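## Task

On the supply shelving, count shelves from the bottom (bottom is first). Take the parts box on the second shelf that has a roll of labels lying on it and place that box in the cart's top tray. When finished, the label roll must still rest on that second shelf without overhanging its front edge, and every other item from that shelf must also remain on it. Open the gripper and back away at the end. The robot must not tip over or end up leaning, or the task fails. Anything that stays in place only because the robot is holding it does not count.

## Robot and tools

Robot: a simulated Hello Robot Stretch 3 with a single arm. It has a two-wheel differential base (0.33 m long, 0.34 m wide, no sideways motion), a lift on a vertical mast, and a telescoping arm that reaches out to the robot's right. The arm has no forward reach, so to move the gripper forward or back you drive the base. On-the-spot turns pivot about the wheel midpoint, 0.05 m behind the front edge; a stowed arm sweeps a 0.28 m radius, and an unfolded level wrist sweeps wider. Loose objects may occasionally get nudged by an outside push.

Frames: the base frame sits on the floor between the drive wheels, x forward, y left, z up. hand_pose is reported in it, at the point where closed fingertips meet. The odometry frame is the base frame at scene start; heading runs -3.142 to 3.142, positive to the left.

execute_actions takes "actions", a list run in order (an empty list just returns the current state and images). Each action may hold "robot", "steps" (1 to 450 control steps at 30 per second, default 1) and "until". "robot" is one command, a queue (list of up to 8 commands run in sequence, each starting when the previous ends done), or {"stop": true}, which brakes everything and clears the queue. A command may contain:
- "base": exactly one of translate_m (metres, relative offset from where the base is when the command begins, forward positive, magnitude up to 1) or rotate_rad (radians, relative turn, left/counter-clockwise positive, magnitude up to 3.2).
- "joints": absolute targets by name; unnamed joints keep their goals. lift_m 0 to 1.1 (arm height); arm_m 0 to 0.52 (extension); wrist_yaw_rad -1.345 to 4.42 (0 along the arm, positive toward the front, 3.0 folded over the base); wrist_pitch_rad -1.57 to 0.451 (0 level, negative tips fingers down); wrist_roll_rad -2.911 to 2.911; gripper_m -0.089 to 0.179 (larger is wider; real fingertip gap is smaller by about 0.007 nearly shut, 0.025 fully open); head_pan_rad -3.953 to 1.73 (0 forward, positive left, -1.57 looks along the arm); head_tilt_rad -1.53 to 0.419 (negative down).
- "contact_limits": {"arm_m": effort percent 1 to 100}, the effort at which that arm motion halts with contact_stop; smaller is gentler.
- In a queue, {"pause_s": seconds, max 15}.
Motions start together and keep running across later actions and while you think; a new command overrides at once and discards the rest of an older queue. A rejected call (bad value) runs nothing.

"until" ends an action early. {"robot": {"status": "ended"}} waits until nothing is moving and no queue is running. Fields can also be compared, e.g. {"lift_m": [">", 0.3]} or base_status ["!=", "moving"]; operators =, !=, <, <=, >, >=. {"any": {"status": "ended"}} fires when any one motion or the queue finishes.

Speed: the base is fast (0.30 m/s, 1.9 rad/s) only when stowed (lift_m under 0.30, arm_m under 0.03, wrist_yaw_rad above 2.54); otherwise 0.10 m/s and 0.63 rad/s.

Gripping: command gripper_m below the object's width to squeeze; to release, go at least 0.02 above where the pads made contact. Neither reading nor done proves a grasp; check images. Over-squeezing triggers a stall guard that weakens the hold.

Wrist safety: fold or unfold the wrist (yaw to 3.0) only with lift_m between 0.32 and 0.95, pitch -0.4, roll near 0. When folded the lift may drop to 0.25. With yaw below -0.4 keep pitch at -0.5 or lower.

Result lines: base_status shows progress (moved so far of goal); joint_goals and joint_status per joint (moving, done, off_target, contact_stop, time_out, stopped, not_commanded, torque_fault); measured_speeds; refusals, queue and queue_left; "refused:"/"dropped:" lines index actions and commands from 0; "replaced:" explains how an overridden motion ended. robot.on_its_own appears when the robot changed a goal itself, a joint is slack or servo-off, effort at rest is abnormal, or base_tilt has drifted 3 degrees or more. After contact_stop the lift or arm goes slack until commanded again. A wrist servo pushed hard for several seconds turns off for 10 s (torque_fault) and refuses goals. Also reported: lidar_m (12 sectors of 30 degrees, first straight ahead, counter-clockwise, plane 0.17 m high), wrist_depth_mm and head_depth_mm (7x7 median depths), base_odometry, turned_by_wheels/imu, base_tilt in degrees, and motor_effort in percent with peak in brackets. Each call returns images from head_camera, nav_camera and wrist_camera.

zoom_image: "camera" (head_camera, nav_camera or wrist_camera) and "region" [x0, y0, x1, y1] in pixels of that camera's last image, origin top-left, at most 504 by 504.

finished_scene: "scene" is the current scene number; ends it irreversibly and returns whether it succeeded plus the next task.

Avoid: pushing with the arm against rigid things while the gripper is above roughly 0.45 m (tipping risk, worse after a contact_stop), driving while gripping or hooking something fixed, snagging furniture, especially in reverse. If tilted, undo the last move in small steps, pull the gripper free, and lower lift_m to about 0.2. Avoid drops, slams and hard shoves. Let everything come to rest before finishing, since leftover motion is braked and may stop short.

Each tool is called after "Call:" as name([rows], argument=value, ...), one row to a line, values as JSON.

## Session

Call:
execute_actions(actions=[])

Scene clock: 0.00 s.
robot.base_odometry: x=+0.000 y=+0.000 heading=+0.000 (m, m, rad; robot's odometry frame)
robot.turned_by_wheels: +0.000 (rad since the last result)
robot.turned_by_imu: +0.000 (rad since the last result)
robot.base_tilt: forward=+2.9 right=-2.6 (deg)
robot.lidar_m: 2.51 1.86 2.04 2.12 2.09 2.40 1.89 1.20 1.20 1.53 2.37 1.89
robot.head_depth_mm: 2200 2438 2038 2074 2062 2086 2041 / 2181 2635 2694 2684 2723 2721 2302 / 2190 2871 2934 2936 2884 2933 2285 / 2170 3032 3030 3100 3048 3077 2301 / 2144 2754 2807 2786 2833 2832 2265 / 2169 2530 2536 2559 2536 2579 2302 / 2177 2301 2332 2355 2357 2361 2297
robot.base_status: not_commanded
robot.joint_positions: lift_m=+0.517 arm_m=+0.000 wrist_yaw_rad=+2.900 wrist_pitch_rad=-0.617 wrist_roll_rad=-0.019 gripper_m=+0.037 head_pan_rad=+0.018 head_tilt_rad=-0.018
robot.joint_goals: lift_m=+0.517 arm_m=+0.000 wrist_yaw_rad=+2.900 wrist_pitch_rad=-0.617 wrist_roll_rad=-0.019 gripper_m=+0.037 head_pan_rad=+0.018 head_tilt_rad=-0.018
robot.joint_status: lift_m=not_commanded arm_m=not_commanded wrist_yaw_rad=not_commanded wrist_pitch_rad=not_commanded wrist_roll_rad=not_commanded gripper_m=not_commanded head_pan_rad=not_commanded head_tilt_rad=not_commanded
robot.measured_speeds: translate_m=+0.000 rotate_rad=+0.000 lift_m=+0.000 arm_m=+0.000 wrist_yaw_rad=+0.000 wrist_pitch_rad=+0.000 wrist_roll_rad=+0.000 head_pan_rad=+0.000 head_tilt_rad=+0.000
robot: refusals=0 queue=idle queue_left=0
robot.motor_effort: left_wheel=+0 right_wheel=-1 lift_m=+30 arm_m=+0 wrist_yaw_rad=+0 wrist_pitch_rad=+7 wrist_roll_rad=+0 gripper_m=+0 head_pan_rad=+0 head_tilt_rad=+1 (%)
robot.hand_pose: x=+0.0255 y=+0.0444 z=+0.4877 quat_wxyz=(+0.294, +0.688, +0.135, +0.649) (m; robot's base frame)
robot.wrist_depth_mm: - - - - - - - / - - - - - - - / 967 - 998 - - - - / 829 828 857 872 873 905 919 / 723 726 - 747 772 777 796 / 632 647 - 674 676 686 695 / 573 593 - 593 596 613 617
pictures: head_camera (sideways: a quarter turn clockwise sets it upright), nav_camera (sideways: a quarter turn counterclockwise sets it upright), wrist_camera
camera_calibration (this result's frames):
head_camera: T_world_to_cam=[[-0.0438976, -0.0101404, -0.998985, 1.32774], [0.0163491, 0.999807, -0.0108672, 0.0160592], [0.998902, -0.0168096, -0.0437233, 0.00697168], [0, 0, 0, 1]] pos_world=[0.0510581, -0.00247502, 1.32687]
nav_camera: T_world_to_cam=[[0.0117154, 0.032938, 0.999389, -1.25902], [0.0244485, -0.999168, 0.0326442, 0.00924756], [0.999632, 0.0240511, -0.0125109, -0.0275012], [0, 0, 0, 1]] pos_world=[0.0420149, 0.0513711, 1.25761]
wrist_camera: T_world_to_cam=[[0.971431, -0.224519, 0.0769007, -0.0617422], [-0.118444, -0.739456, -0.662703, 0.378784], [0.205655, 0.634662, -0.744923, 0.49527], [0, 0, 0, 1]] pos_world=[0.00298827, -0.0480977, 0.624708]
Images, in order (width x height): head_camera 896x504, nav_camera 672x504, wrist_camera 644x364.

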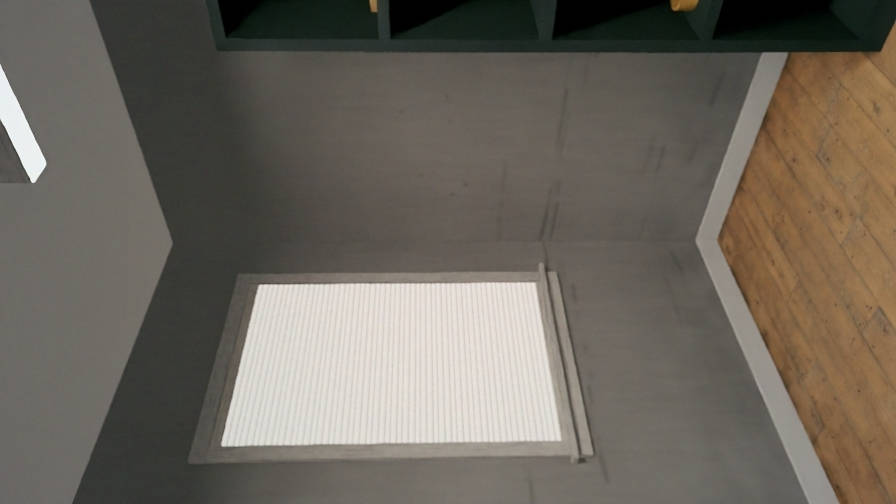

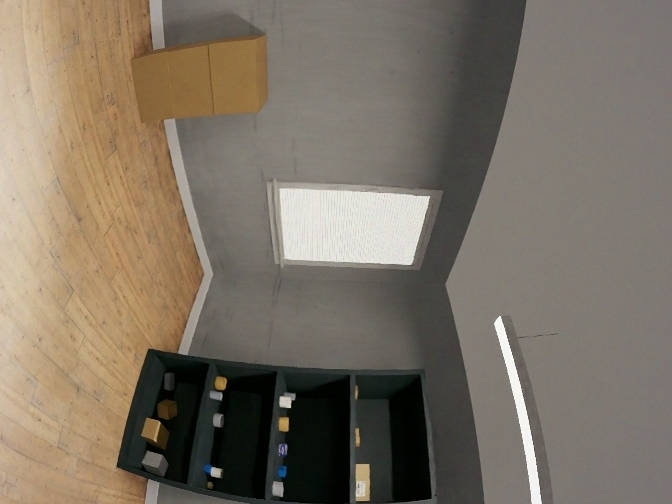

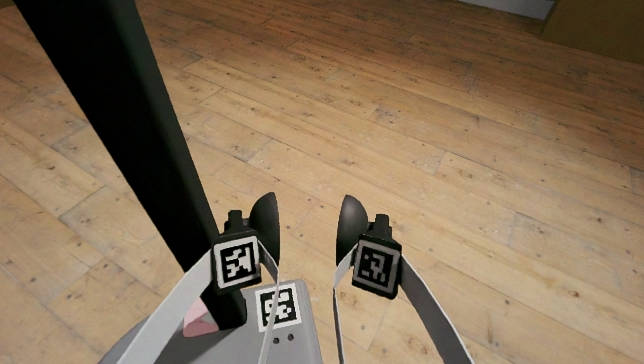

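Call:
execute_actions([
  {"robot":{"joints":{"head_pan_rad":-0.55,"head_tilt_rad":-0.4,"wrist_pitch_rad":-0.4}},"steps":100,"until":{"robot":{"status":"ended"}}},
])

Call:
execute_actions([
  {"robot":{"joints":{"head_pan_rad":-2.0,"head_tilt_rad":-0.4,"wrist_roll_rad":0,"wrist_yaw_rad":3.0}},"steps":100,"until":{"robot":{"status":"ended"}}},
])

Scene clock: 5.30 s.
robot.base_odometry: x=+0.000 y=+0.000 heading=+0.000 (m, m, rad; robot's odometry frame)
robot.turned_by_wheels: +0.000 (rad since the last result)
robot.turned_by_imu: +0.000 (rad since the last result)
robot.base_tilt: forward=+2.9 right=-2.6 (deg)
robot.lidar_m: 2.53 1.86 2.04 2.13 2.10 2.40 1.88 1.20 1.20 1.53 2.38 1.90
robot.head_depth_mm: 1974 2094 2258 2415 2313 1779 1453 / 1986 2098 2282 2482 2311 1772 1460 / 1969 2158 2299 2214 2176 1768 1456 / 2029 2205 2331 2370 2226 1767 1448 / 2073 2221 2404 2449 2259 1785 1454 / 2084 2236 2356 2289 2300 1785 1444 / 1813 1992 2518 2759 2285 1790 1461
robot.base_status: not_commanded
robot.joint_positions: lift_m=+0.517 arm_m=+0.000 wrist_yaw_rad=+2.900 wrist_pitch_rad=-0.419 wrist_roll_rad=-0.019 gripper_m=+0.037 head_pan_rad=-0.543 head_tilt_rad=-0.395
robot.joint_goals: lift_m=+0.517 arm_m=+0.000 wrist_yaw_rad=+2.900 wrist_pitch_rad=-0.400 wrist_roll_rad=-0.019 gripper_m=+0.037 head_pan_rad=-0.550 head_tilt_rad=-0.400
robot.joint_status: lift_m=not_commanded arm_m=not_commanded wrist_yaw_rad=not_commanded wrist_pitch_rad=done wrist_roll_rad=not_commanded gripper_m=not_commanded head_pan_rad=done head_tilt_rad=done
robot.measured_speeds: translate_m=+0.000 rotate_rad=+0.000 lift_m=+0.000 arm_m=+0.000 wrist_yaw_rad=+0.000 wrist_pitch_rad=+0.000 wrist_roll_rad=+0.000 head_pan_rad=+0.000 head_tilt_rad=+0.000
robot: refusals=0 queue=done queue_left=0
robot.motor_effort: left_wheel=+1(0) right_wheel=-1(1) lift_m=+30(30) arm_m=+0(0) wrist_yaw_rad=+0(0) wrist_pitch_rad=+10(8) wrist_roll_rad=+0(0) gripper_m=+0(1) head_pan_rad=-4(45) head_tilt_rad=-2(18) (%)
robot.hand_pose: x=+0.0325 y=+0.0728 z=+0.5294 quat_wxyz=(+0.229, +0.698, +0.065, +0.675) (m; robot's base frame)
robot.wrist_depth_mm: - - - - - - - / - - - - - - - / - - - - - - - / - - - - - - - / 868 - 927 909 936 945 964 / 737 735 740 768 782 800 807 / 641 651 650 658 677 684 683
pictures: head_camera (sideways: a quarter turn clockwise sets it upright), nav_camera (sideways: a quarter turn counterclockwise sets it upright), wrist_camera
camera_calibration (this result's frames):
head_camera: T_world_to_cam=[[-0.354746, 0.203058, -0.912646, 1.21676], [0.540037, 0.841335, -0.0227209, 0.0282886], [0.763227, -0.500923, -0.408118, 0.482699], [0, 0, 0, 1]] pos_world=[0.0479549, -0.0290781, 1.30811]
nav_camera: T_world_to_cam=[[0.341651, -0.167865, 0.924714, -1.16334], [-0.500735, -0.865149, 0.0279525, 0.0185742], [0.795323, -0.472587, -0.379635, 0.451603], [0, 0, 0, 1]] pos_world=[0.047587, 0.0342064, 1.24668]
wrist_camera: T_world_to_cam=[[0.967774, -0.239331, 0.0783234, -0.0648997], [-0.0836128, -0.598778, -0.796539, 0.487668], [0.237534, 0.764321, -0.599493, 0.419388], [0, 0, 0, 1]] pos_world=[0.00396438, -0.0440747, 0.64495]
Images, in order (width x height): head_camera 896x504, nav_camera 672x504, wrist_camera 644x364.

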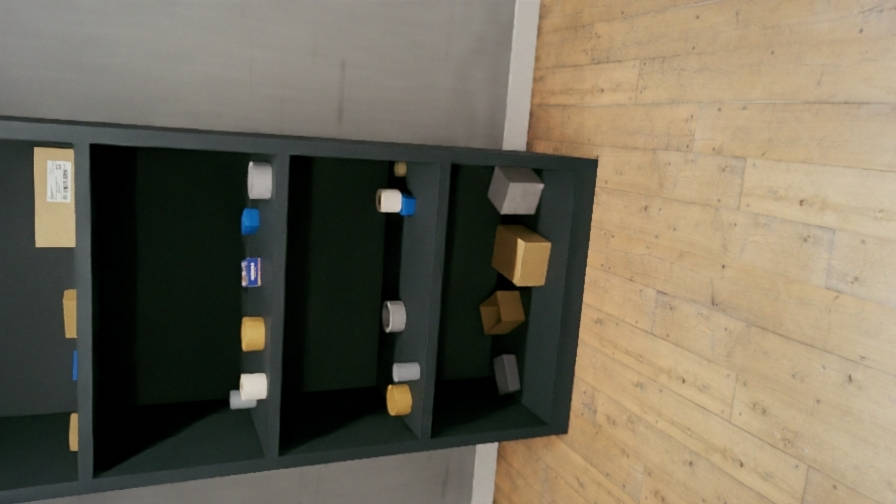

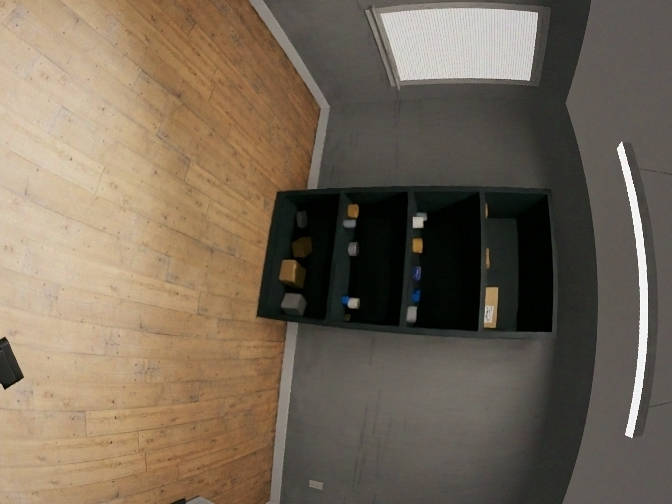

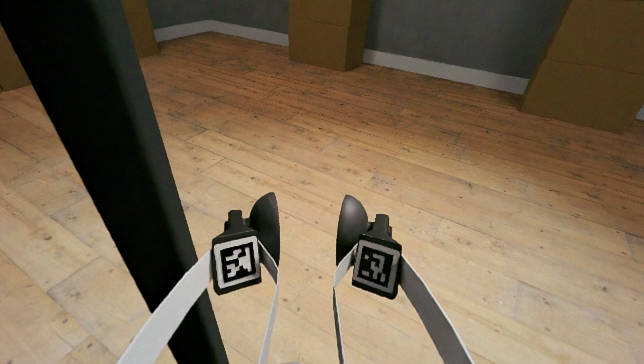

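Scene clock: 6.60 s.
robot.base_odometry: x=+0.000 y=+0.000 heading=+0.000 (m, m, rad; robot's odometry frame)
robot.turned_by_wheels: +0.000 (rad since the last result)
robot.turned_by_imu: +0.000 (rad since the last result)
robot.base_tilt: forward=+2.9 right=-2.5 (deg)
robot.lidar_m: 2.53 1.86 2.05 2.12 2.09 2.40 1.88 1.20 1.20 1.53 2.38 1.90
robot.head_depth_mm: 1342 1424 1516 1519 1532 1554 1447 / 1372 1455 1566 1656 1764 1651 1447 / 1412 1505 1612 1739 1873 1785 1450 / 1459 1541 1673 1806 1936 1776 1449 / 1500 1606 1734 1866 2037 1770 1450 / 1545 1659 1785 1923 2085 1789 1452 / 1596 1703 1853 1984 1791 1748 1451
robot.base_status: not_commanded
robot.joint_positions: lift_m=+0.517 arm_m=+0.000 wrist_yaw_rad=+2.997 wrist_pitch_rad=-0.419 wrist_roll_rad=-0.004 gripper_m=+0.037 head_pan_rad=-1.993 head_tilt_rad=-0.395
robot.joint_goals: lift_m=+0.517 arm_m=+0.000 wrist_yaw_rad=+3.000 wrist_pitch_rad=-0.400 wrist_roll_rad=+0.000 gripper_m=+0.037 head_pan_rad=-2.000 head_tilt_rad=-0.400
robot.joint_status: lift_m=not_commanded arm_m=not_commanded wrist_yaw_rad=done wrist_pitch_rad=done wrist_roll_rad=done gripper_m=not_commanded head_pan_rad=done head_tilt_rad=done
robot.measured_speeds: translate_m=+0.000 rotate_rad=+0.000 lift_m=+0.000 arm_m=+0.000 wrist_yaw_rad=+0.000 wrist_pitch_rad=+0.000 wrist_roll_rad=+0.000 head_pan_rad=+0.000 head_tilt_rad=+0.000
robot: refusals=0 queue=done queue_left=0
robot.motor_effort: left_wheel=+0(0) right_wheel=-1(1) lift_m=+30(30) arm_m=+0(0) wrist_yaw_rad=+2(2) wrist_pitch_rad=+10(10) wrist_roll_rad=+2(1) gripper_m=+0(0) head_pan_rad=-4(53) head_tilt_rad=-1(2) (%)
robot.hand_pose: x=+0.0112 y=+0.0770 z=+0.5294 quat_wxyz=(+0.197, +0.699, +0.097, +0.681) (m; robot's base frame)
robot.wrist_depth_mm: - - - - - - - / - - - - - - - / - - - - - - - / - - - - - - - / 870 880 - 905 915 937 944 / 755 753 - 772 787 789 788 / 642 650 638 671 669 682 686
pictures: head_camera (sideways: a quarter turn clockwise sets it upright), nav_camera (sideways: a quarter turn counterclockwise sets it upright), wrist_camera
camera_calibration (this result's frames):
head_camera: T_world_to_cam=[[0.158945, 0.376881, -0.912522, 1.21347], [0.900281, -0.434716, -0.0227294, 0.0261021], [-0.405254, -0.817914, -0.408395, 0.490186], [0, 0, 0, 1]] pos_world=[-0.0177236, -0.0450555, 1.3081]
nav_camera: T_world_to_cam=[[-0.125588, -0.359645, 0.924599, -1.16034], [-0.919186, 0.39283, 0.0279471, 0.0211339], [-0.373261, -0.846369, -0.379915, 0.459096], [0, 0, 0, 1]] pos_world=[0.0450632, -0.0370476, 1.24668]
wrist_camera: T_world_to_cam=[[0.986453, -0.150689, 0.064827, -0.0431593], [-0.0396028, -0.60226, -0.797317, 0.488594], [0.15919, 0.783949, -0.600069, 0.420919], [0, 0, 0, 1]] pos_world=[-0.00508161, -0.0422221, 0.644942]
Images, in order (width x height): head_camera 896x504, nav_camera 672x504, wrist_camera 644x364.

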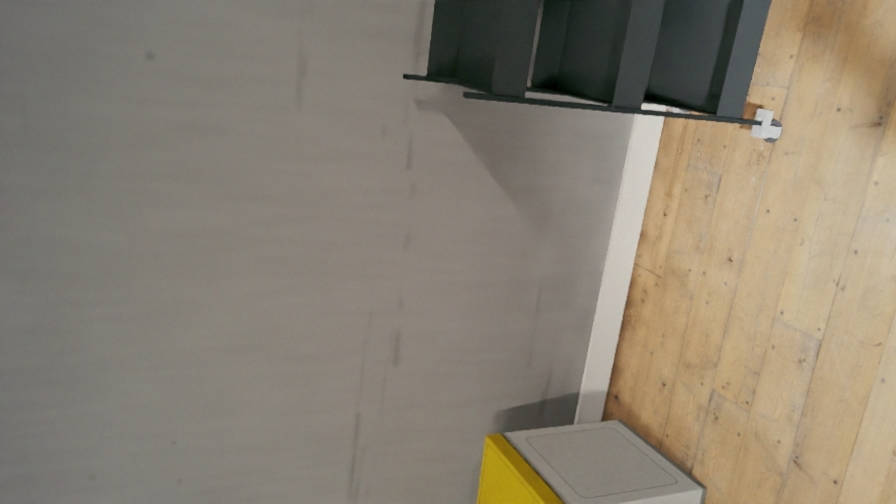

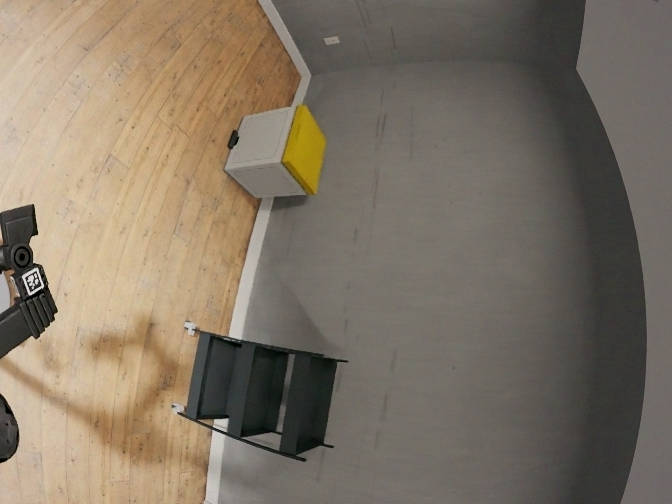

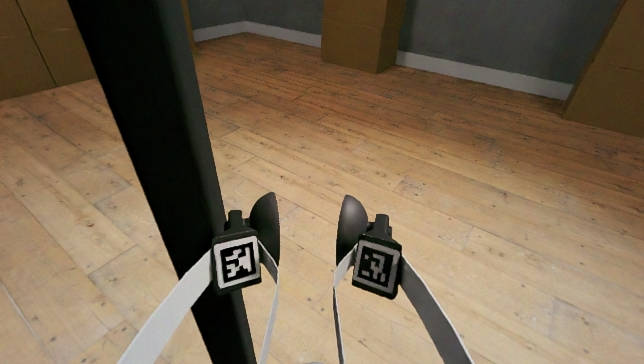

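Call:
execute_actions([
  {"robot":[{"joints":{"lift_m":0.27,"head_pan_rad":0,"head_tilt_rad":-0.45},"base":{"rotate_rad":-0.615}},{"base":{"translate_m":0.95}}],"steps":450,"until":{"robot":{"status":"ended"}}},
])

Scene clock: 26.80 s.
robot.base_odometry: x=+0.776 y=-0.548 heading=-0.615 (m, m, rad; robot's odometry frame)
robot.turned_by_wheels: -0.615 (rad since the last result)
robot.turned_by_imu: -0.619 (rad since the last result)
robot.base_tilt: forward=+2.9 right=-2.5 (deg)
robot.lidar_m: 0.95 1.25 2.03 1.74 1.87 3.07 3.03 1.68 1.58 1.30 1.78 1.44
robot.head_depth_mm: 1179 1263 1366 1485 1617 1693 1393 / 800 948 1345 1487 1636 1702 1404 / 1182 1275 1027 1483 1224 1466 1357 / 1190 1281 1112 1500 1265 1517 1362 / 1208 1290 1109 1523 1264 1457 1391 / 1219 1316 1119 1543 1309 1583 1382 / 1229 1333 1098 1561 1313 1597 1404
robot.base_status: done (translate_m +0.9500 of +0.9500)
robot.joint_positions: lift_m=+0.271 arm_m=+0.000 wrist_yaw_rad=+2.998 wrist_pitch_rad=-0.418 wrist_roll_rad=-0.003 gripper_m=+0.037 head_pan_rad=-0.007 head_tilt_rad=-0.446
robot.joint_goals: lift_m=+0.270 arm_m=+0.000 wrist_yaw_rad=+3.000 wrist_pitch_rad=-0.400 wrist_roll_rad=+0.000 gripper_m=+0.037 head_pan_rad=+0.000 head_tilt_rad=-0.450
robot.joint_status: lift_m=done arm_m=not_commanded wrist_yaw_rad=done wrist_pitch_rad=done wrist_roll_rad=done gripper_m=not_commanded head_pan_rad=done head_tilt_rad=done
robot.measured_speeds: translate_m=+0.000 rotate_rad=+0.000 lift_m=+0.000 arm_m=+0.000 wrist_yaw_rad=+0.000 wrist_pitch_rad=+0.000 wrist_roll_rad=+0.000 head_pan_rad=+0.000 head_tilt_rad=+0.000
robot: refusals=0 queue=done queue_left=0
robot.motor_effort: left_wheel=+2(13) right_wheel=-2(5) lift_m=+12(29) arm_m=+0(0) wrist_yaw_rad=+2(2) wrist_pitch_rad=+9(10) wrist_roll_rad=+2(2) gripper_m=+0(1) head_pan_rad=+4(53) head_tilt_rad=-1(7) (%)
robot.hand_pose: x=+0.0110 y=+0.0772 z=+0.2835 quat_wxyz=(+0.196, +0.699, +0.097, +0.681) (m; robot's base frame)
robot.wrist_depth_mm: - - - - - - - / - - - - - - - / 844 813 879 880 912 916 946 / 654 667 696 683 697 712 730 / 537 538 - 563 573 574 582 / 472 - - - 478 480 486 / - - - - 410 417 415
pictures: head_camera (sideways: a quarter turn clockwise sets it upright), nav_camera (sideways: a quarter turn counterclockwise sets it upright), wrist_camera
camera_calibration (this result's frames):
head_camera: T_world_to_cam=[[-0.454446, -0.00617945, -0.890753, 1.18881], [0.0336619, 0.999143, -0.024105, 0.0331779], [0.890138, -0.0409388, -0.453848, 0.541432], [0, 0, 0, 1]] pos_world=[0.0571831, -0.00363771, 1.30546]
nav_camera: T_world_to_cam=[[0.42587, 0.0297507, 0.904295, -1.13721], [0.0124959, -0.999557, 0.0269999, 0.0166855], [0.904698, -0.000198492, -0.426053, 0.51134], [0, 0, 0, 1]] pos_world=[0.0214869, 0.0506124, 1.24578]
wrist_camera: T_world_to_cam=[[0.986592, -0.149862, 0.0646274, -0.0269985], [-0.0390249, -0.601132, -0.798196, 0.292812], [0.158469, 0.784972, -0.598921, 0.272835], [0, 0, 0, 1]] pos_world=[-0.00517237, -0.0421949, 0.398873]
Images, in order (width x height): head_camera 896x504, nav_camera 672x504, wrist_camera 644x364.

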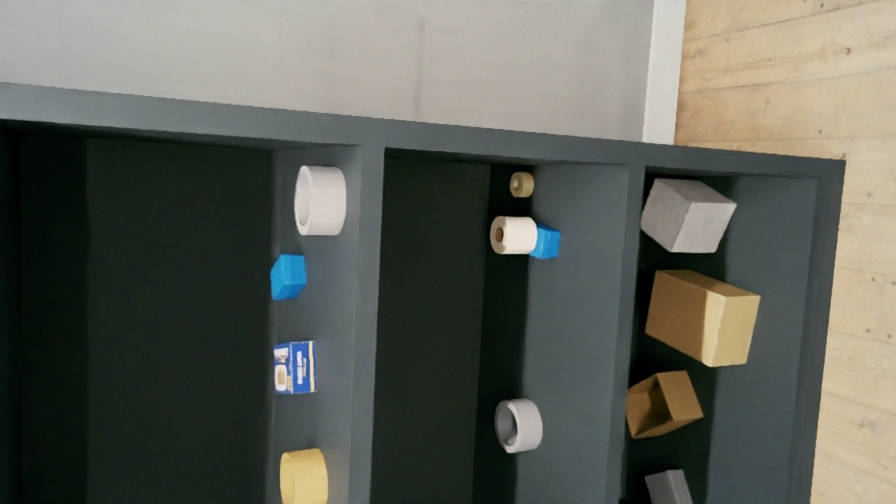

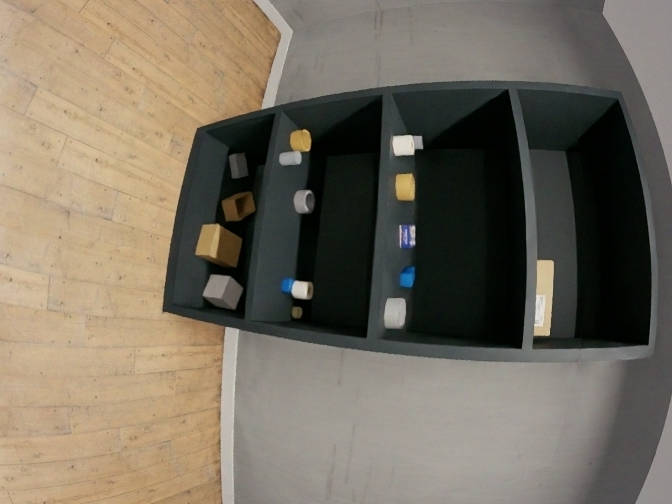

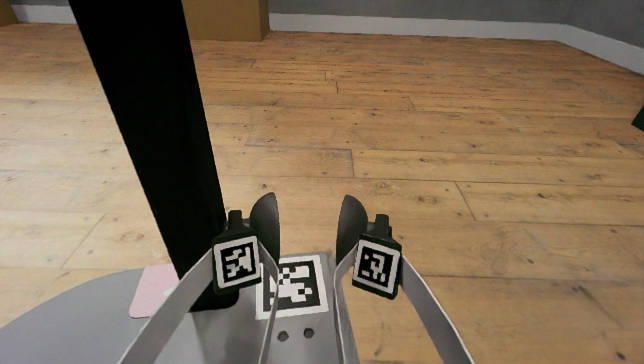

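Call:
execute_actions([
  {"robot":[{"base":{"rotate_rad":-0.076}},{"base":{"translate_m":0.43}},{"base":{"rotate_rad":1.571}},{"joints":{"lift_m":0.6,"head_pan_rad":-1.57,"head_tilt_rad":-0.8,"gripper_m":0.14},"base":{"translate_m":0.03}},{"joints":{"wrist_yaw_rad":0.0}},{"joints":{"wrist_pitch_rad":0.0,"wrist_roll_rad":0}}],"steps":450,"until":{"robot":{"status":"ended"}}},
  {"steps":450,"until":{"robot":{"status":"ended"}}},
])

Scene clock: 53.00 s.
robot.base_odometry: x=+1.126 y=-0.799 heading=+0.880 (m, m, rad; robot's odometry frame)
robot.turned_by_wheels: +1.495 (rad since the last result)
robot.turned_by_imu: +1.508 (rad since the last result)
robot.base_tilt: forward=+2.9 right=-2.5 (deg)
robot.lidar_m: 1.94 1.80 2.79 3.46 1.90 1.38 1.35 1.32 0.54 0.56 0.68 0.90
robot.head_depth_mm: 451 494 1113 1353 1522 1326 1188 / 707 586 584 706 1432 1317 1195 / 820 574 994 1021 911 1242 1188 / 820 595 1136 981 927 1271 1155 / 742 630 1142 1042 927 1249 1171 / 828 628 1152 1044 927 1250 1169 / 829 625 1157 1015 945 1265 1170
robot.base_status: done (translate_m +0.0300 of +0.0300)
robot.joint_positions: lift_m=+0.599 arm_m=+0.000 wrist_yaw_rad=+0.003 wrist_pitch_rad=-0.022 wrist_roll_rad=-0.003 gripper_m=+0.140 head_pan_rad=-1.563 head_tilt_rad=-0.790
robot.joint_goals: lift_m=+0.600 arm_m=+0.000 wrist_yaw_rad=+0.000 wrist_pitch_rad=+0.000 wrist_roll_rad=+0.000 gripper_m=+0.140 head_pan_rad=-1.570 head_tilt_rad=-0.800
robot.joint_status: lift_m=done arm_m=not_commanded wrist_yaw_rad=done wrist_pitch_rad=done wrist_roll_rad=done gripper_m=done head_pan_rad=done head_tilt_rad=done
robot.measured_speeds: translate_m=+0.000 rotate_rad=+0.000 lift_m=+0.000 arm_m=+0.000 wrist_yaw_rad=+0.000 wrist_pitch_rad=+0.000 wrist_roll_rad=+0.000 head_pan_rad=+0.000 head_tilt_rad=+0.000
robot: refusals=0 queue=done queue_left=0
robot.motor_effort: left_wheel=-2(14) right_wheel=+0(8) lift_m=+45(46) arm_m=+0(1) wrist_yaw_rad=-2(3) wrist_pitch_rad=+11(12) wrist_roll_rad=+2(1) gripper_m=-1(83) head_pan_rad=-4(52) head_tilt_rad=-3(19) (%)
robot.hand_pose: x=-0.0206 y=-0.4006 z=+0.7083 quat_wxyz=(+0.708, +0.009, -0.706, -0.007) (m; robot's base frame)
robot.wrist_depth_mm: 733 708 703 692 467 253 670 / 764 755 733 707 453 262 701 / 786 769 759 742 436 719 717 / 806 815 788 774 426 754 747 / 563 550 592 529 502 787 783 / 420 393 420 427 403 822 819 / 353 351 344 339 331 881 848
pictures: head_camera (sideways: a quarter turn clockwise sets it upright), nav_camera (sideways: a quarter turn counterclockwise sets it upright), wrist_camera
camera_calibration (this result's frames):
head_camera: T_world_to_cam=[[-0.015115, 0.728621, -0.684751, 0.91758], [0.999456, -0.00906396, -0.0317064, 0.0371701], [-0.0293085, -0.684857, -0.728087, 0.903802], [0, 0, 0, 1]] pos_world=[0.00320847, -0.0492551, 1.28754]
nav_camera: T_world_to_cam=[[0.0383078, -0.705965, 0.70721, -0.877899], [-0.999197, -0.0353568, 0.0188294, 0.0335043], [0.0117118, -0.707363, -0.706753, 0.881971], [0, 0, 0, 1]] pos_world=[0.0567783, 0.00529278, 1.24356]
wrist_camera: T_world_to_cam=[[-0.998035, 0.027376, 0.0563595, -0.0589025], [-0.0479214, 0.245977, -0.96809, 0.803028], [-0.0403656, -0.968889, -0.244182, -0.0506386], [0, 0, 0, 1]] pos_world=[-0.0223486, -0.244977, 0.768359]
Images, in order (width x height): head_camera 896x504, nav_camera 672x504, wrist_camera 644x364.

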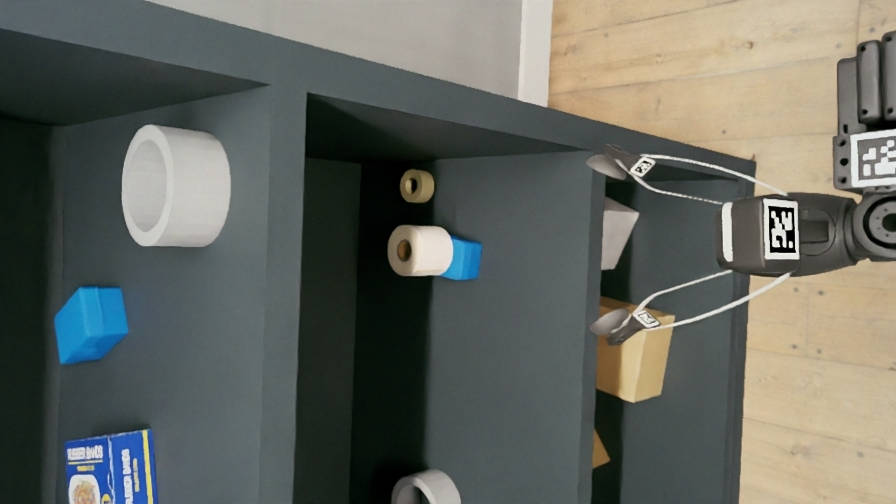

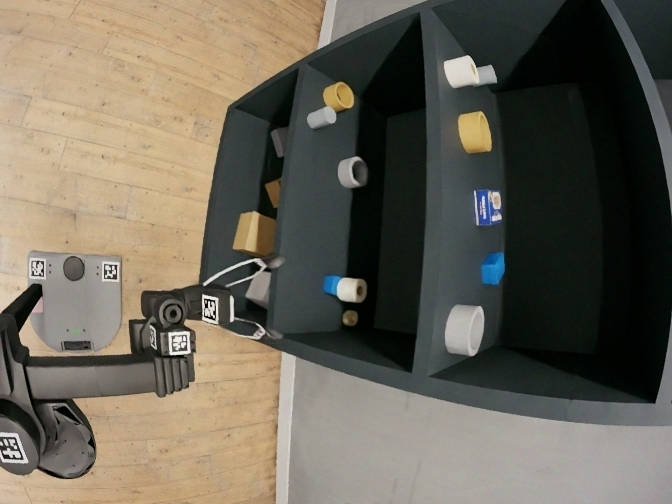

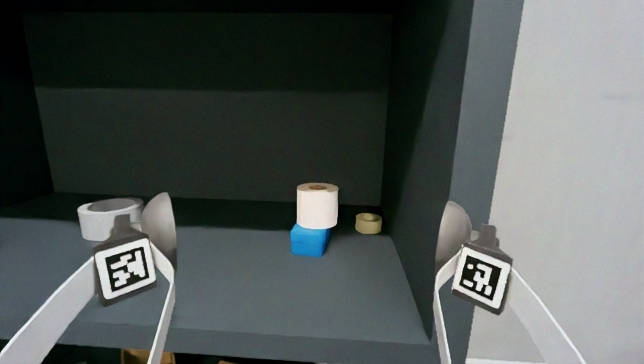

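Call:
execute_actions([
  {"robot":[{"joints":{"lift_m":0.505},"base":{"translate_m":-0.015}},{"joints":{"arm_m":0.25}}],"steps":450,"until":{"robot":{"status":"ended"}}},
])

Scene clock: 66.63 s.
robot.base_odometry: x=+1.117 y=-0.810 heading=+0.880 (m, m, rad; robot's odometry frame)
robot.turned_by_wheels: +0.000 (rad since the last result)
robot.turned_by_imu: +0.000 (rad since the last result)
robot.base_tilt: forward=+2.9 right=-2.5 (deg)
robot.lidar_m: 1.96 1.82 2.79 3.45 1.89 1.37 1.33 1.32 0.53 0.53 0.67 0.92
robot.head_depth_mm: 435 524 1135 1348 1499 1319 1175 / 606 568 572 702 1485 1322 - / 818 573 854 1005 932 1220 1173 / 817 585 1127 976 950 1244 1172 / 812 629 1138 1042 925 1237 1171 / 825 627 1140 1044 929 1245 1176 / 830 627 1150 1040 946 1262 1178
robot.base_status: done (translate_m -0.0150 of -0.0150)
robot.joint_positions: lift_m=+0.506 arm_m=+0.250 wrist_yaw_rad=+0.002 wrist_pitch_rad=-0.020 wrist_roll_rad=-0.003 gripper_m=+0.140 head_pan_rad=-1.563 head_tilt_rad=-0.790
robot.joint_goals: lift_m=+0.505 arm_m=+0.250 wrist_yaw_rad=+0.000 wrist_pitch_rad=+0.000 wrist_roll_rad=+0.000 gripper_m=+0.140 head_pan_rad=-1.570 head_tilt_rad=-0.800
robot.joint_status: lift_m=done arm_m=done wrist_yaw_rad=done wrist_pitch_rad=done wrist_roll_rad=done gripper_m=done head_pan_rad=done head_tilt_rad=done
robot.measured_speeds: translate_m=+0.000 rotate_rad=+0.000 lift_m=+0.000 arm_m=+0.000 wrist_yaw_rad=+0.000 wrist_pitch_rad=+0.000 wrist_roll_rad=+0.000 head_pan_rad=+0.000 head_tilt_rad=+0.000
robot: refusals=0 queue=done queue_left=0
robot.motor_effort: left_wheel=-1(8) right_wheel=+0(2) lift_m=+13(45) arm_m=+4(4) wrist_yaw_rad=-1(2) wrist_pitch_rad=+11(11) wrist_roll_rad=+2(2) gripper_m=-1(0) head_pan_rad=-5(5) head_tilt_rad=-4(3) (%)
robot.hand_pose: x=-0.0209 y=-0.6503 z=+0.6152 quat_wxyz=(+0.708, +0.008, -0.706, -0.007) (m; robot's base frame)
robot.wrist_depth_mm: 474 464 456 456 440 202 128 / 495 488 473 467 455 199 127 / 515 502 498 490 453 197 126 / 532 518 510 242 440 195 125 / 346 379 329 249 331 177 124 / 261 237 239 235 257 164 123 / 186 194 196 199 200 188 116
pictures: head_camera (sideways: a quarter turn clockwise sets it upright), nav_camera (sideways: a quarter turn counterclockwise sets it upright), wrist_camera
camera_calibration (this result's frames):
head_camera: T_world_to_cam=[[-0.0150172, 0.728623, -0.684751, 0.917579], [0.999455, -0.00919812, -0.0317064, 0.0371701], [-0.0294004, -0.684854, -0.728087, 0.903802], [0, 0, 0, 1]] pos_world=[0.00320186, -0.0492547, 1.28754]
nav_camera: T_world_to_cam=[[0.038213, -0.70597, 0.70721, -0.877898], [-0.999202, -0.0352227, 0.0188294, 0.0335044], [0.0116168, -0.707365, -0.706753, 0.881972], [0, 0, 0, 1]] pos_world=[0.056779, 0.00528596, 1.24356]
wrist_camera: T_world_to_cam=[[-0.998002, 0.0287111, 0.0562802, -0.0462182], [-0.0475777, 0.244589, -0.968459, 0.77358], [-0.0415711, -0.969202, -0.242735, -0.31645], [0, 0, 0, 1]] pos_world=[-0.0224759, -0.494587, 0.674968]
Images, in order (width x height): head_camera 896x504, nav_camera 672x504, wrist_camera 644x364.

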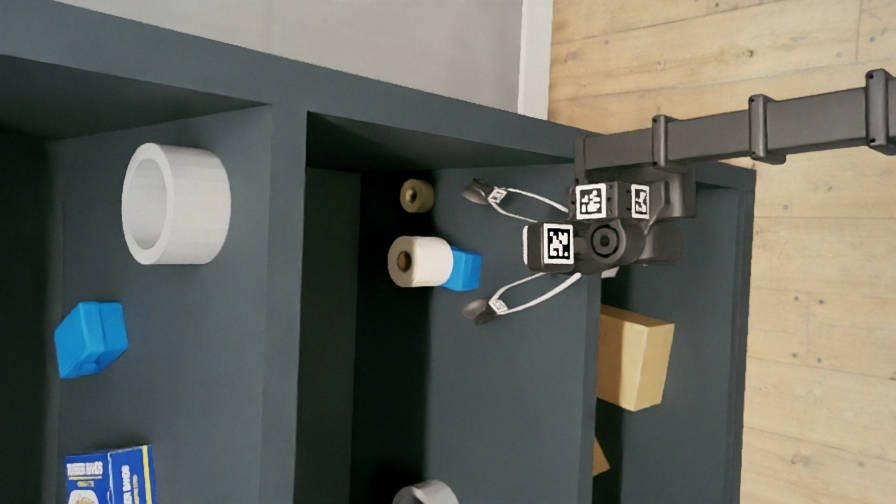

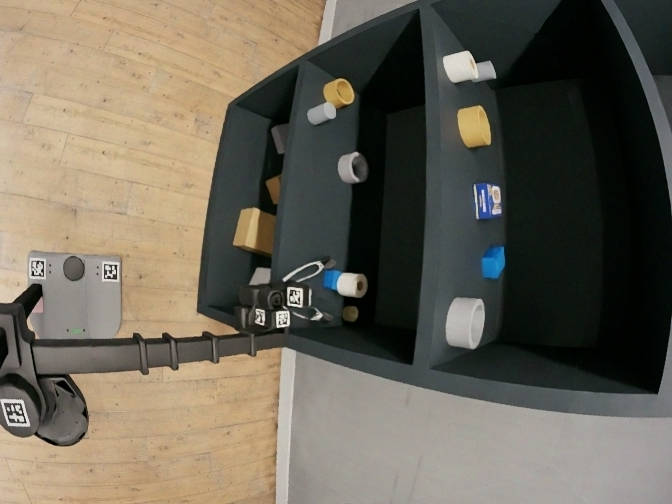

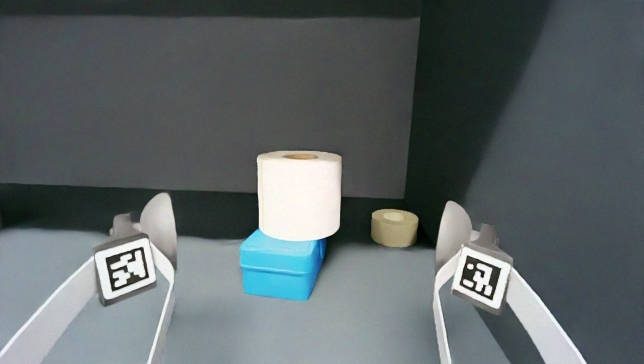

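Call:
execute_actions([
  {"robot":[{"joints":{"lift_m":0.498,"arm_m":0.363}},{"joints":{"gripper_m":0.035}},{"joints":{"lift_m":0.525}}],"steps":450,"until":{"robot":{"status":"ended"}}},
])

Scene clock: 76.20 s.
robot.base_odometry: x=+1.117 y=-0.810 heading=+0.880 (m, m, rad; robot's odometry frame)
robot.turned_by_wheels: +0.000 (rad since the last result)
robot.turned_by_imu: +0.000 (rad since the last result)
robot.base_tilt: forward=+2.9 right=-2.5 (deg)
robot.lidar_m: 1.96 1.82 2.79 3.47 1.89 1.37 1.34 1.32 0.53 0.53 0.67 0.92
robot.head_depth_mm: 434 523 1140 1338 1514 1328 1175 / 607 567 573 704 1485 1341 - / 814 575 859 1020 - 1230 1177 / 818 583 1133 964 946 1249 1169 / 812 627 1139 1035 920 1245 1174 / 824 629 1149 1039 922 1244 1165 / 831 626 1153 1039 945 1265 1172
robot.base_status: done (translate_m -0.0150 of -0.0150)
robot.joint_positions: lift_m=+0.524 arm_m=+0.363 wrist_yaw_rad=+0.002 wrist_pitch_rad=-0.029 wrist_roll_rad=-0.003 gripper_m=+0.036 head_pan_rad=-1.563 head_tilt_rad=-0.790
robot.joint_goals: lift_m=+0.525 arm_m=+0.363 wrist_yaw_rad=+0.000 wrist_pitch_rad=+0.000 wrist_roll_rad=+0.000 gripper_m=+0.035 head_pan_rad=-1.570 head_tilt_rad=-0.800
robot.joint_status: lift_m=done arm_m=done wrist_yaw_rad=done wrist_pitch_rad=done wrist_roll_rad=done gripper_m=done head_pan_rad=done head_tilt_rad=done
robot.measured_speeds: translate_m=+0.000 rotate_rad=+0.000 lift_m=+0.000 arm_m=+0.000 wrist_yaw_rad=+0.000 wrist_pitch_rad=+0.000 wrist_roll_rad=+0.000 head_pan_rad=+0.000 head_tilt_rad=+0.000
robot: refusals=0 queue=done queue_left=0
robot.motor_effort: left_wheel=-1(1) right_wheel=+0(0) lift_m=+46(48) arm_m=+4(4) wrist_yaw_rad=-1(1) wrist_pitch_rad=+15(15) wrist_roll_rad=+1(2) gripper_m=-19(88) head_pan_rad=-4(4) head_tilt_rad=-4(2) (%)
robot.hand_pose: x=-0.0209 y=-0.7631 z=+0.6315 quat_wxyz=(+0.708, +0.011, -0.706, -0.010) (m; robot's base frame)
robot.wrist_depth_mm: 360 352 347 342 336 219 139 / 377 373 361 356 349 217 137 / 395 385 381 372 362 213 136 / 412 403 391 153 378 212 135 / 378 380 124 119 305 209 134 / 273 276 138 124 232 205 133 / 215 216 199 137 221 189 132
pictures: head_camera (sideways: a quarter turn clockwise sets it upright), nav_camera (sideways: a quarter turn counterclockwise sets it upright), wrist_camera
camera_calibration (this result's frames):
head_camera: T_world_to_cam=[[-0.0150168, 0.728623, -0.684751, 0.917579], [0.999455, -0.00919871, -0.0317064, 0.0371701], [-0.0294008, -0.684853, -0.728087, 0.903803], [0, 0, 0, 1]] pos_world=[0.00320183, -0.0492547, 1.28754]
nav_camera: T_world_to_cam=[[0.0382126, -0.70597, 0.70721, -0.877898], [-0.999202, -0.0352221, 0.0188294, 0.0335044], [0.0116164, -0.707365, -0.706753, 0.881972], [0, 0, 0, 1]] pos_world=[0.056779, 0.00528595, 1.24356]
wrist_camera: T_world_to_cam=[[-0.998003, 0.0282238, 0.056507, -0.0444131], [-0.0475611, 0.2529, -0.966323, 0.821946], [-0.0415639, -0.967081, -0.251053, -0.414909], [0, 0, 0, 1]] pos_world=[-0.0224771, -0.607867, 0.692611]
Images, in order (width x height): head_camera 896x504, nav_camera 672x504, wrist_camera 644x364.

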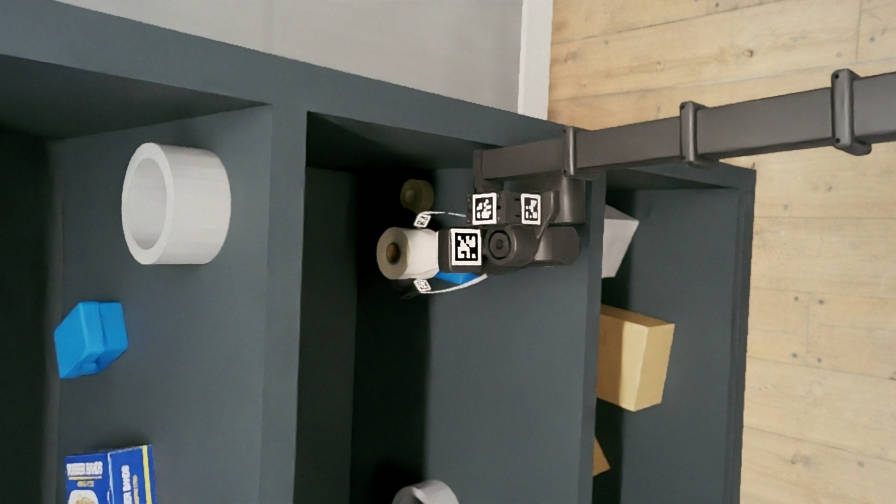

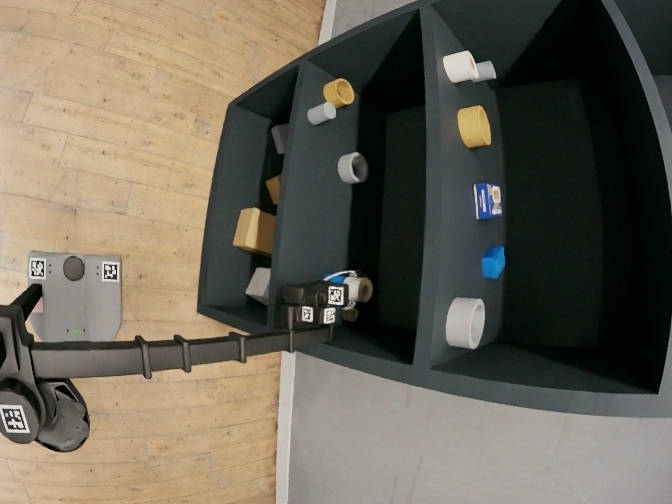

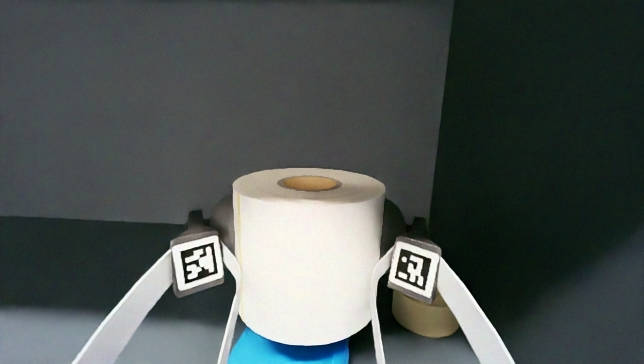

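Call:
execute_actions([
  {"robot":[{"base":{"translate_m":0.17}},{"joints":{"lift_m":0.50,"wrist_pitch_rad":-0.12}},{"joints":{"lift_m":0.488}}],"steps":450,"until":{"robot":{"status":"ended"}}},
])

Scene clock: 89.50 s.
robot.base_odometry: x=+1.225 y=-0.679 heading=+0.880 (m, m, rad; robot's odometry frame)
robot.turned_by_wheels: +0.000 (rad since the last result)
robot.turned_by_imu: +0.000 (rad since the last result)
robot.base_tilt: forward=+2.8 right=-2.6 (deg)
robot.lidar_m: 1.79 1.66 2.68 3.44 2.06 1.55 1.51 1.34 0.60 0.64 0.79 1.57
robot.head_depth_mm: 819 586 897 940 906 1282 1170 / 820 631 1132 1015 926 1251 1202 / 743 628 1133 1041 - 1247 1170 / 824 628 1150 1020 1223 1248 1175 / 834 630 1158 1038 946 1268 1167 / 840 628 1150 1014 945 1265 1167 / 843 608 1162 1034 945 1270 1170
robot.base_status: done (translate_m +0.1700 of +0.1700)
robot.joint_positions: lift_m=+0.489 arm_m=+0.363 wrist_yaw_rad=+0.002 wrist_pitch_rad=-0.131 wrist_roll_rad=-0.003 gripper_m=+0.036 head_pan_rad=-1.563 head_tilt_rad=-0.790
robot.joint_goals: lift_m=+0.488 arm_m=+0.363 wrist_yaw_rad=+0.000 wrist_pitch_rad=-0.120 wrist_roll_rad=+0.000 gripper_m=+0.035 head_pan_rad=-1.570 head_tilt_rad=-0.800
robot.joint_status: lift_m=done arm_m=done wrist_yaw_rad=done wrist_pitch_rad=done wrist_roll_rad=done gripper_m=done head_pan_rad=done head_tilt_rad=done
robot.measured_speeds: translate_m=+0.000 rotate_rad=+0.000 lift_m=+0.000 arm_m=+0.000 wrist_yaw_rad=+0.000 wrist_pitch_rad=+0.000 wrist_roll_rad=+0.000 head_pan_rad=+0.000 head_tilt_rad=+0.000
robot: refusals=0 queue=done queue_left=0
robot.motor_effort: left_wheel=-2(5) right_wheel=+0(3) lift_m=+12(46) arm_m=+4(3) wrist_yaw_rad=-1(1) wrist_pitch_rad=+6(10) wrist_roll_rad=+1(2) gripper_m=-18(18) head_pan_rad=-5(5) head_tilt_rad=-4(3) (%)
robot.hand_pose: x=-0.0209 y=-0.7585 z=+0.5700 quat_wxyz=(+0.707, +0.047, -0.704, -0.046) (m; robot's base frame)
robot.wrist_depth_mm: 363 359 353 347 341 334 325 / 390 379 371 368 357 352 341 / 413 403 395 387 377 372 347 / 218 320 310 153 343 347 324 / 201 223 123 118 234 235 162 / 170 170 138 124 162 179 140 / 138 139 135 131 143 144 134
pictures: head_camera (sideways: a quarter turn clockwise sets it upright), nav_camera (sideways: a quarter turn counterclockwise sets it upright), wrist_camera
camera_calibration (this result's frames):
head_camera: T_world_to_cam=[[-0.0150168, 0.728623, -0.684751, 0.917579], [0.999455, -0.00919872, -0.0317064, 0.0371701], [-0.0294008, -0.684854, -0.728087, 0.903802], [0, 0, 0, 1]] pos_world=[0.00320183, -0.0492547, 1.28754]
nav_camera: T_world_to_cam=[[0.0382126, -0.70597, 0.70721, -0.877898], [-0.999202, -0.0352221, 0.0188294, 0.0335044], [0.0116164, -0.707365, -0.706753, 0.881972], [0, 0, 0, 1]] pos_world=[0.056779, 0.00528594, 1.24356]
wrist_camera: T_world_to_cam=[[-0.997988, 0.0223712, 0.0593289, -0.0471506], [-0.0477459, 0.350546, -0.935328, 0.817791], [-0.0417219, -0.936278, -0.348773, -0.34686], [0, 0, 0, 1]] pos_world=[-0.0224812, -0.610376, 0.646725]
Images, in order (width x height): head_camera 896x504, nav_camera 672x504, wrist_camera 644x364.

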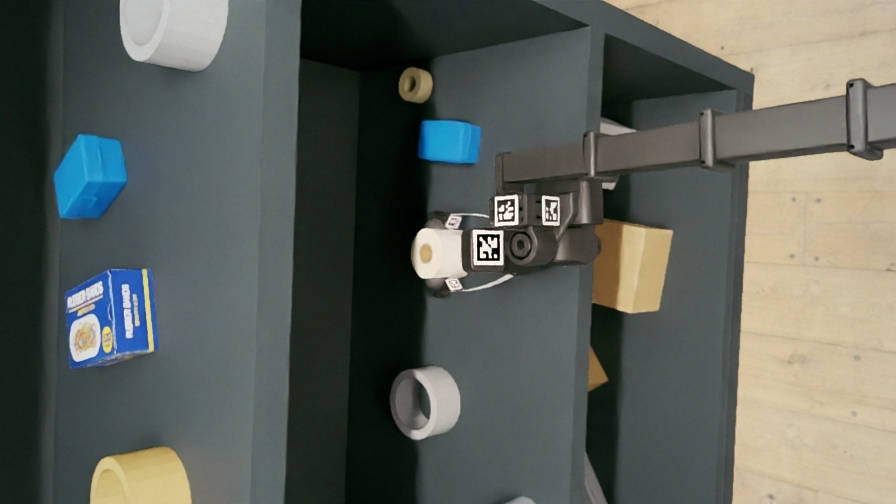

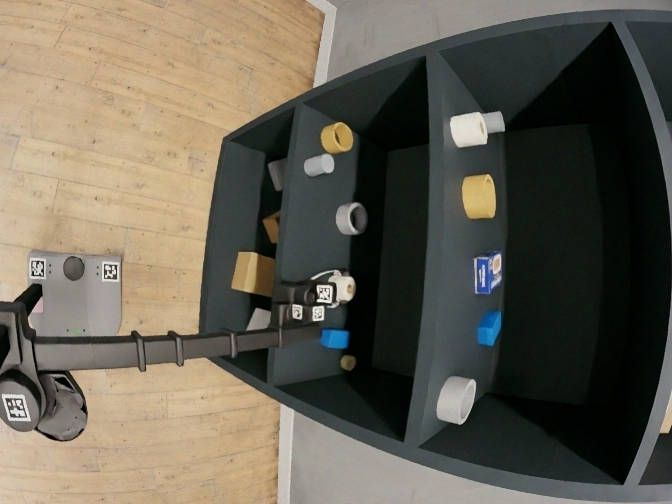

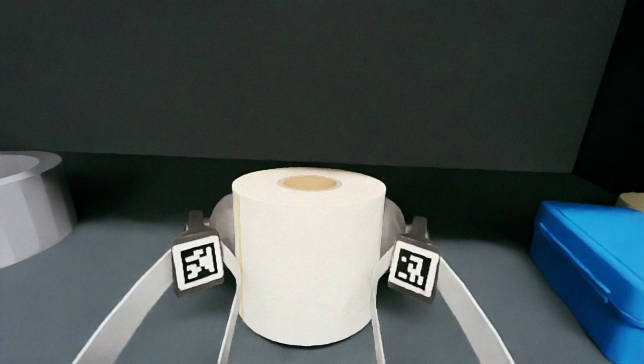

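Call:
execute_actions([
  {"robot":[{"joints":{"gripper_m":0.12}},{"joints":{"lift_m":0.51}},{"joints":{"arm_m":0.2}},{"base":{"translate_m":-0.17},"joints":{"lift_m":0.55,"wrist_pitch_rad":-0.3}}],"steps":450,"until":{"robot":{"status":"ended"}}},
])

Scene clock: 101.77 s.
robot.base_odometry: x=+1.117 y=-0.810 heading=+0.880 (m, m, rad; robot's odometry frame)
robot.turned_by_wheels: +0.000 (rad since the last result)
robot.turned_by_imu: +0.000 (rad since the last result)
robot.base_tilt: forward=+2.9 right=-2.6 (deg)
robot.lidar_m: 1.96 1.81 2.78 3.45 1.89 1.37 1.34 1.32 0.53 0.53 0.68 0.92
robot.head_depth_mm: 435 522 1133 1339 1507 1320 1167 / 605 566 574 700 1482 1326 - / 816 575 854 996 909 1252 1178 / 818 585 1133 1009 927 1244 1171 / 814 631 1138 1043 929 1246 1173 / 823 628 1153 996 925 1243 1168 / 829 627 1152 1046 945 1263 1165
robot.base_status: done (translate_m -0.1700 of -0.1700)
robot.joint_positions: lift_m=+0.549 arm_m=+0.200 wrist_yaw_rad=+0.002 wrist_pitch_rad=-0.315 wrist_roll_rad=-0.003 gripper_m=+0.120 head_pan_rad=-1.563 head_tilt_rad=-0.790
robot.joint_goals: lift_m=+0.550 arm_m=+0.200 wrist_yaw_rad=+0.000 wrist_pitch_rad=-0.300 wrist_roll_rad=+0.000 gripper_m=+0.120 head_pan_rad=-1.570 head_tilt_rad=-0.800
robot.joint_status: lift_m=done arm_m=done wrist_yaw_rad=done wrist_pitch_rad=done wrist_roll_rad=done gripper_m=done head_pan_rad=done head_tilt_rad=done
robot.measured_speeds: translate_m=+0.000 rotate_rad=+0.000 lift_m=+0.000 arm_m=+0.000 wrist_yaw_rad=+0.000 wrist_pitch_rad=+0.000 wrist_roll_rad=+0.000 head_pan_rad=+0.000 head_tilt_rad=+0.000
robot: refusals=0 queue=done queue_left=0
robot.motor_effort: left_wheel=-1(8) right_wheel=+0(4) lift_m=+45(47) arm_m=-4(6) wrist_yaw_rad=-1(1) wrist_pitch_rad=+8(10) wrist_roll_rad=+2(2) gripper_m=+1(82) head_pan_rad=-5(5) head_tilt_rad=-3(5) (%)
robot.hand_pose: x=-0.0210 y=-0.5815 z=+0.5858 quat_wxyz=(+0.700, +0.112, -0.697, -0.110) (m; robot's base frame)
robot.wrist_depth_mm: 511 502 491 481 460 196 124 / 543 538 532 520 446 192 122 / 381 294 419 346 373 188 121 / 294 297 302 290 303 184 119 / 231 244 238 240 242 175 118 / 197 184 195 197 198 155 116 / - 164 165 167 168 165 115
pictures: head_camera (sideways: a quarter turn clockwise sets it upright), nav_camera (sideways: a quarter turn counterclockwise sets it upright), wrist_camera
camera_calibration (this result's frames):
head_camera: T_world_to_cam=[[-0.0150136, 0.728623, -0.684751, 0.917579], [0.999455, -0.00920312, -0.0317064, 0.0371701], [-0.0294039, -0.684853, -0.728087, 0.903803], [0, 0, 0, 1]] pos_world=[0.00320161, -0.0492547, 1.28754]
nav_camera: T_world_to_cam=[[0.0382095, -0.705971, 0.70721, -0.877898], [-0.999202, -0.0352177, 0.0188294, 0.0335044], [0.0116133, -0.707365, -0.706753, 0.881972], [0, 0, 0, 1]] pos_world=[0.0567791, 0.00528572, 1.24356]
wrist_camera: T_world_to_cam=[[-0.99796, 0.0113655, 0.062818, -0.0605721], [-0.048004, 0.515065, -0.855806, 0.819574], [-0.0420819, -0.857076, -0.513468, -0.0331219], [0, 0, 0, 1]] pos_world=[-0.0224996, -0.449833, 0.688195]
Images, in order (width x height): head_camera 896x504, nav_camera 672x504, wrist_camera 644x364.

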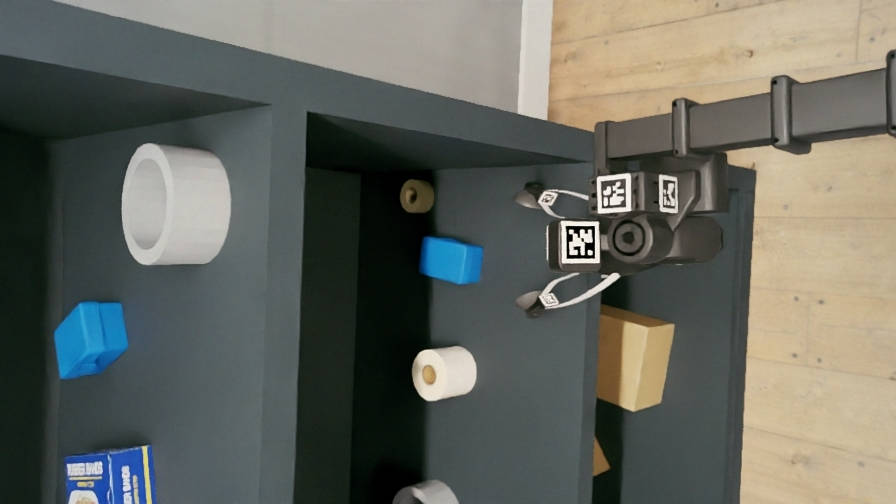

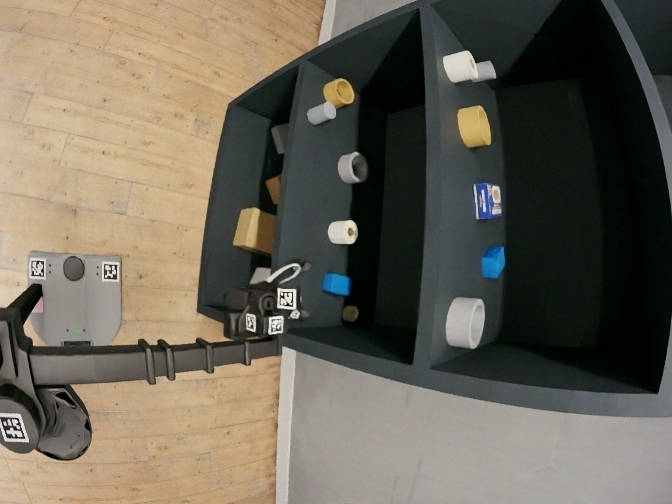

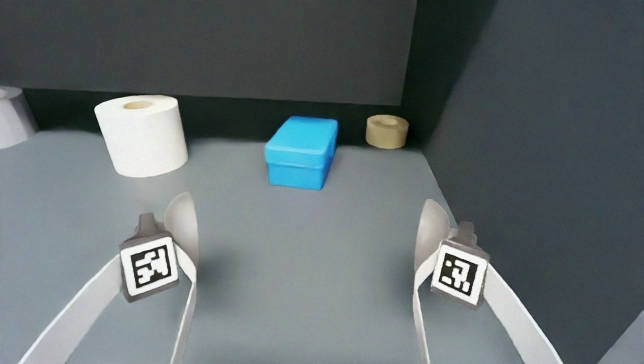

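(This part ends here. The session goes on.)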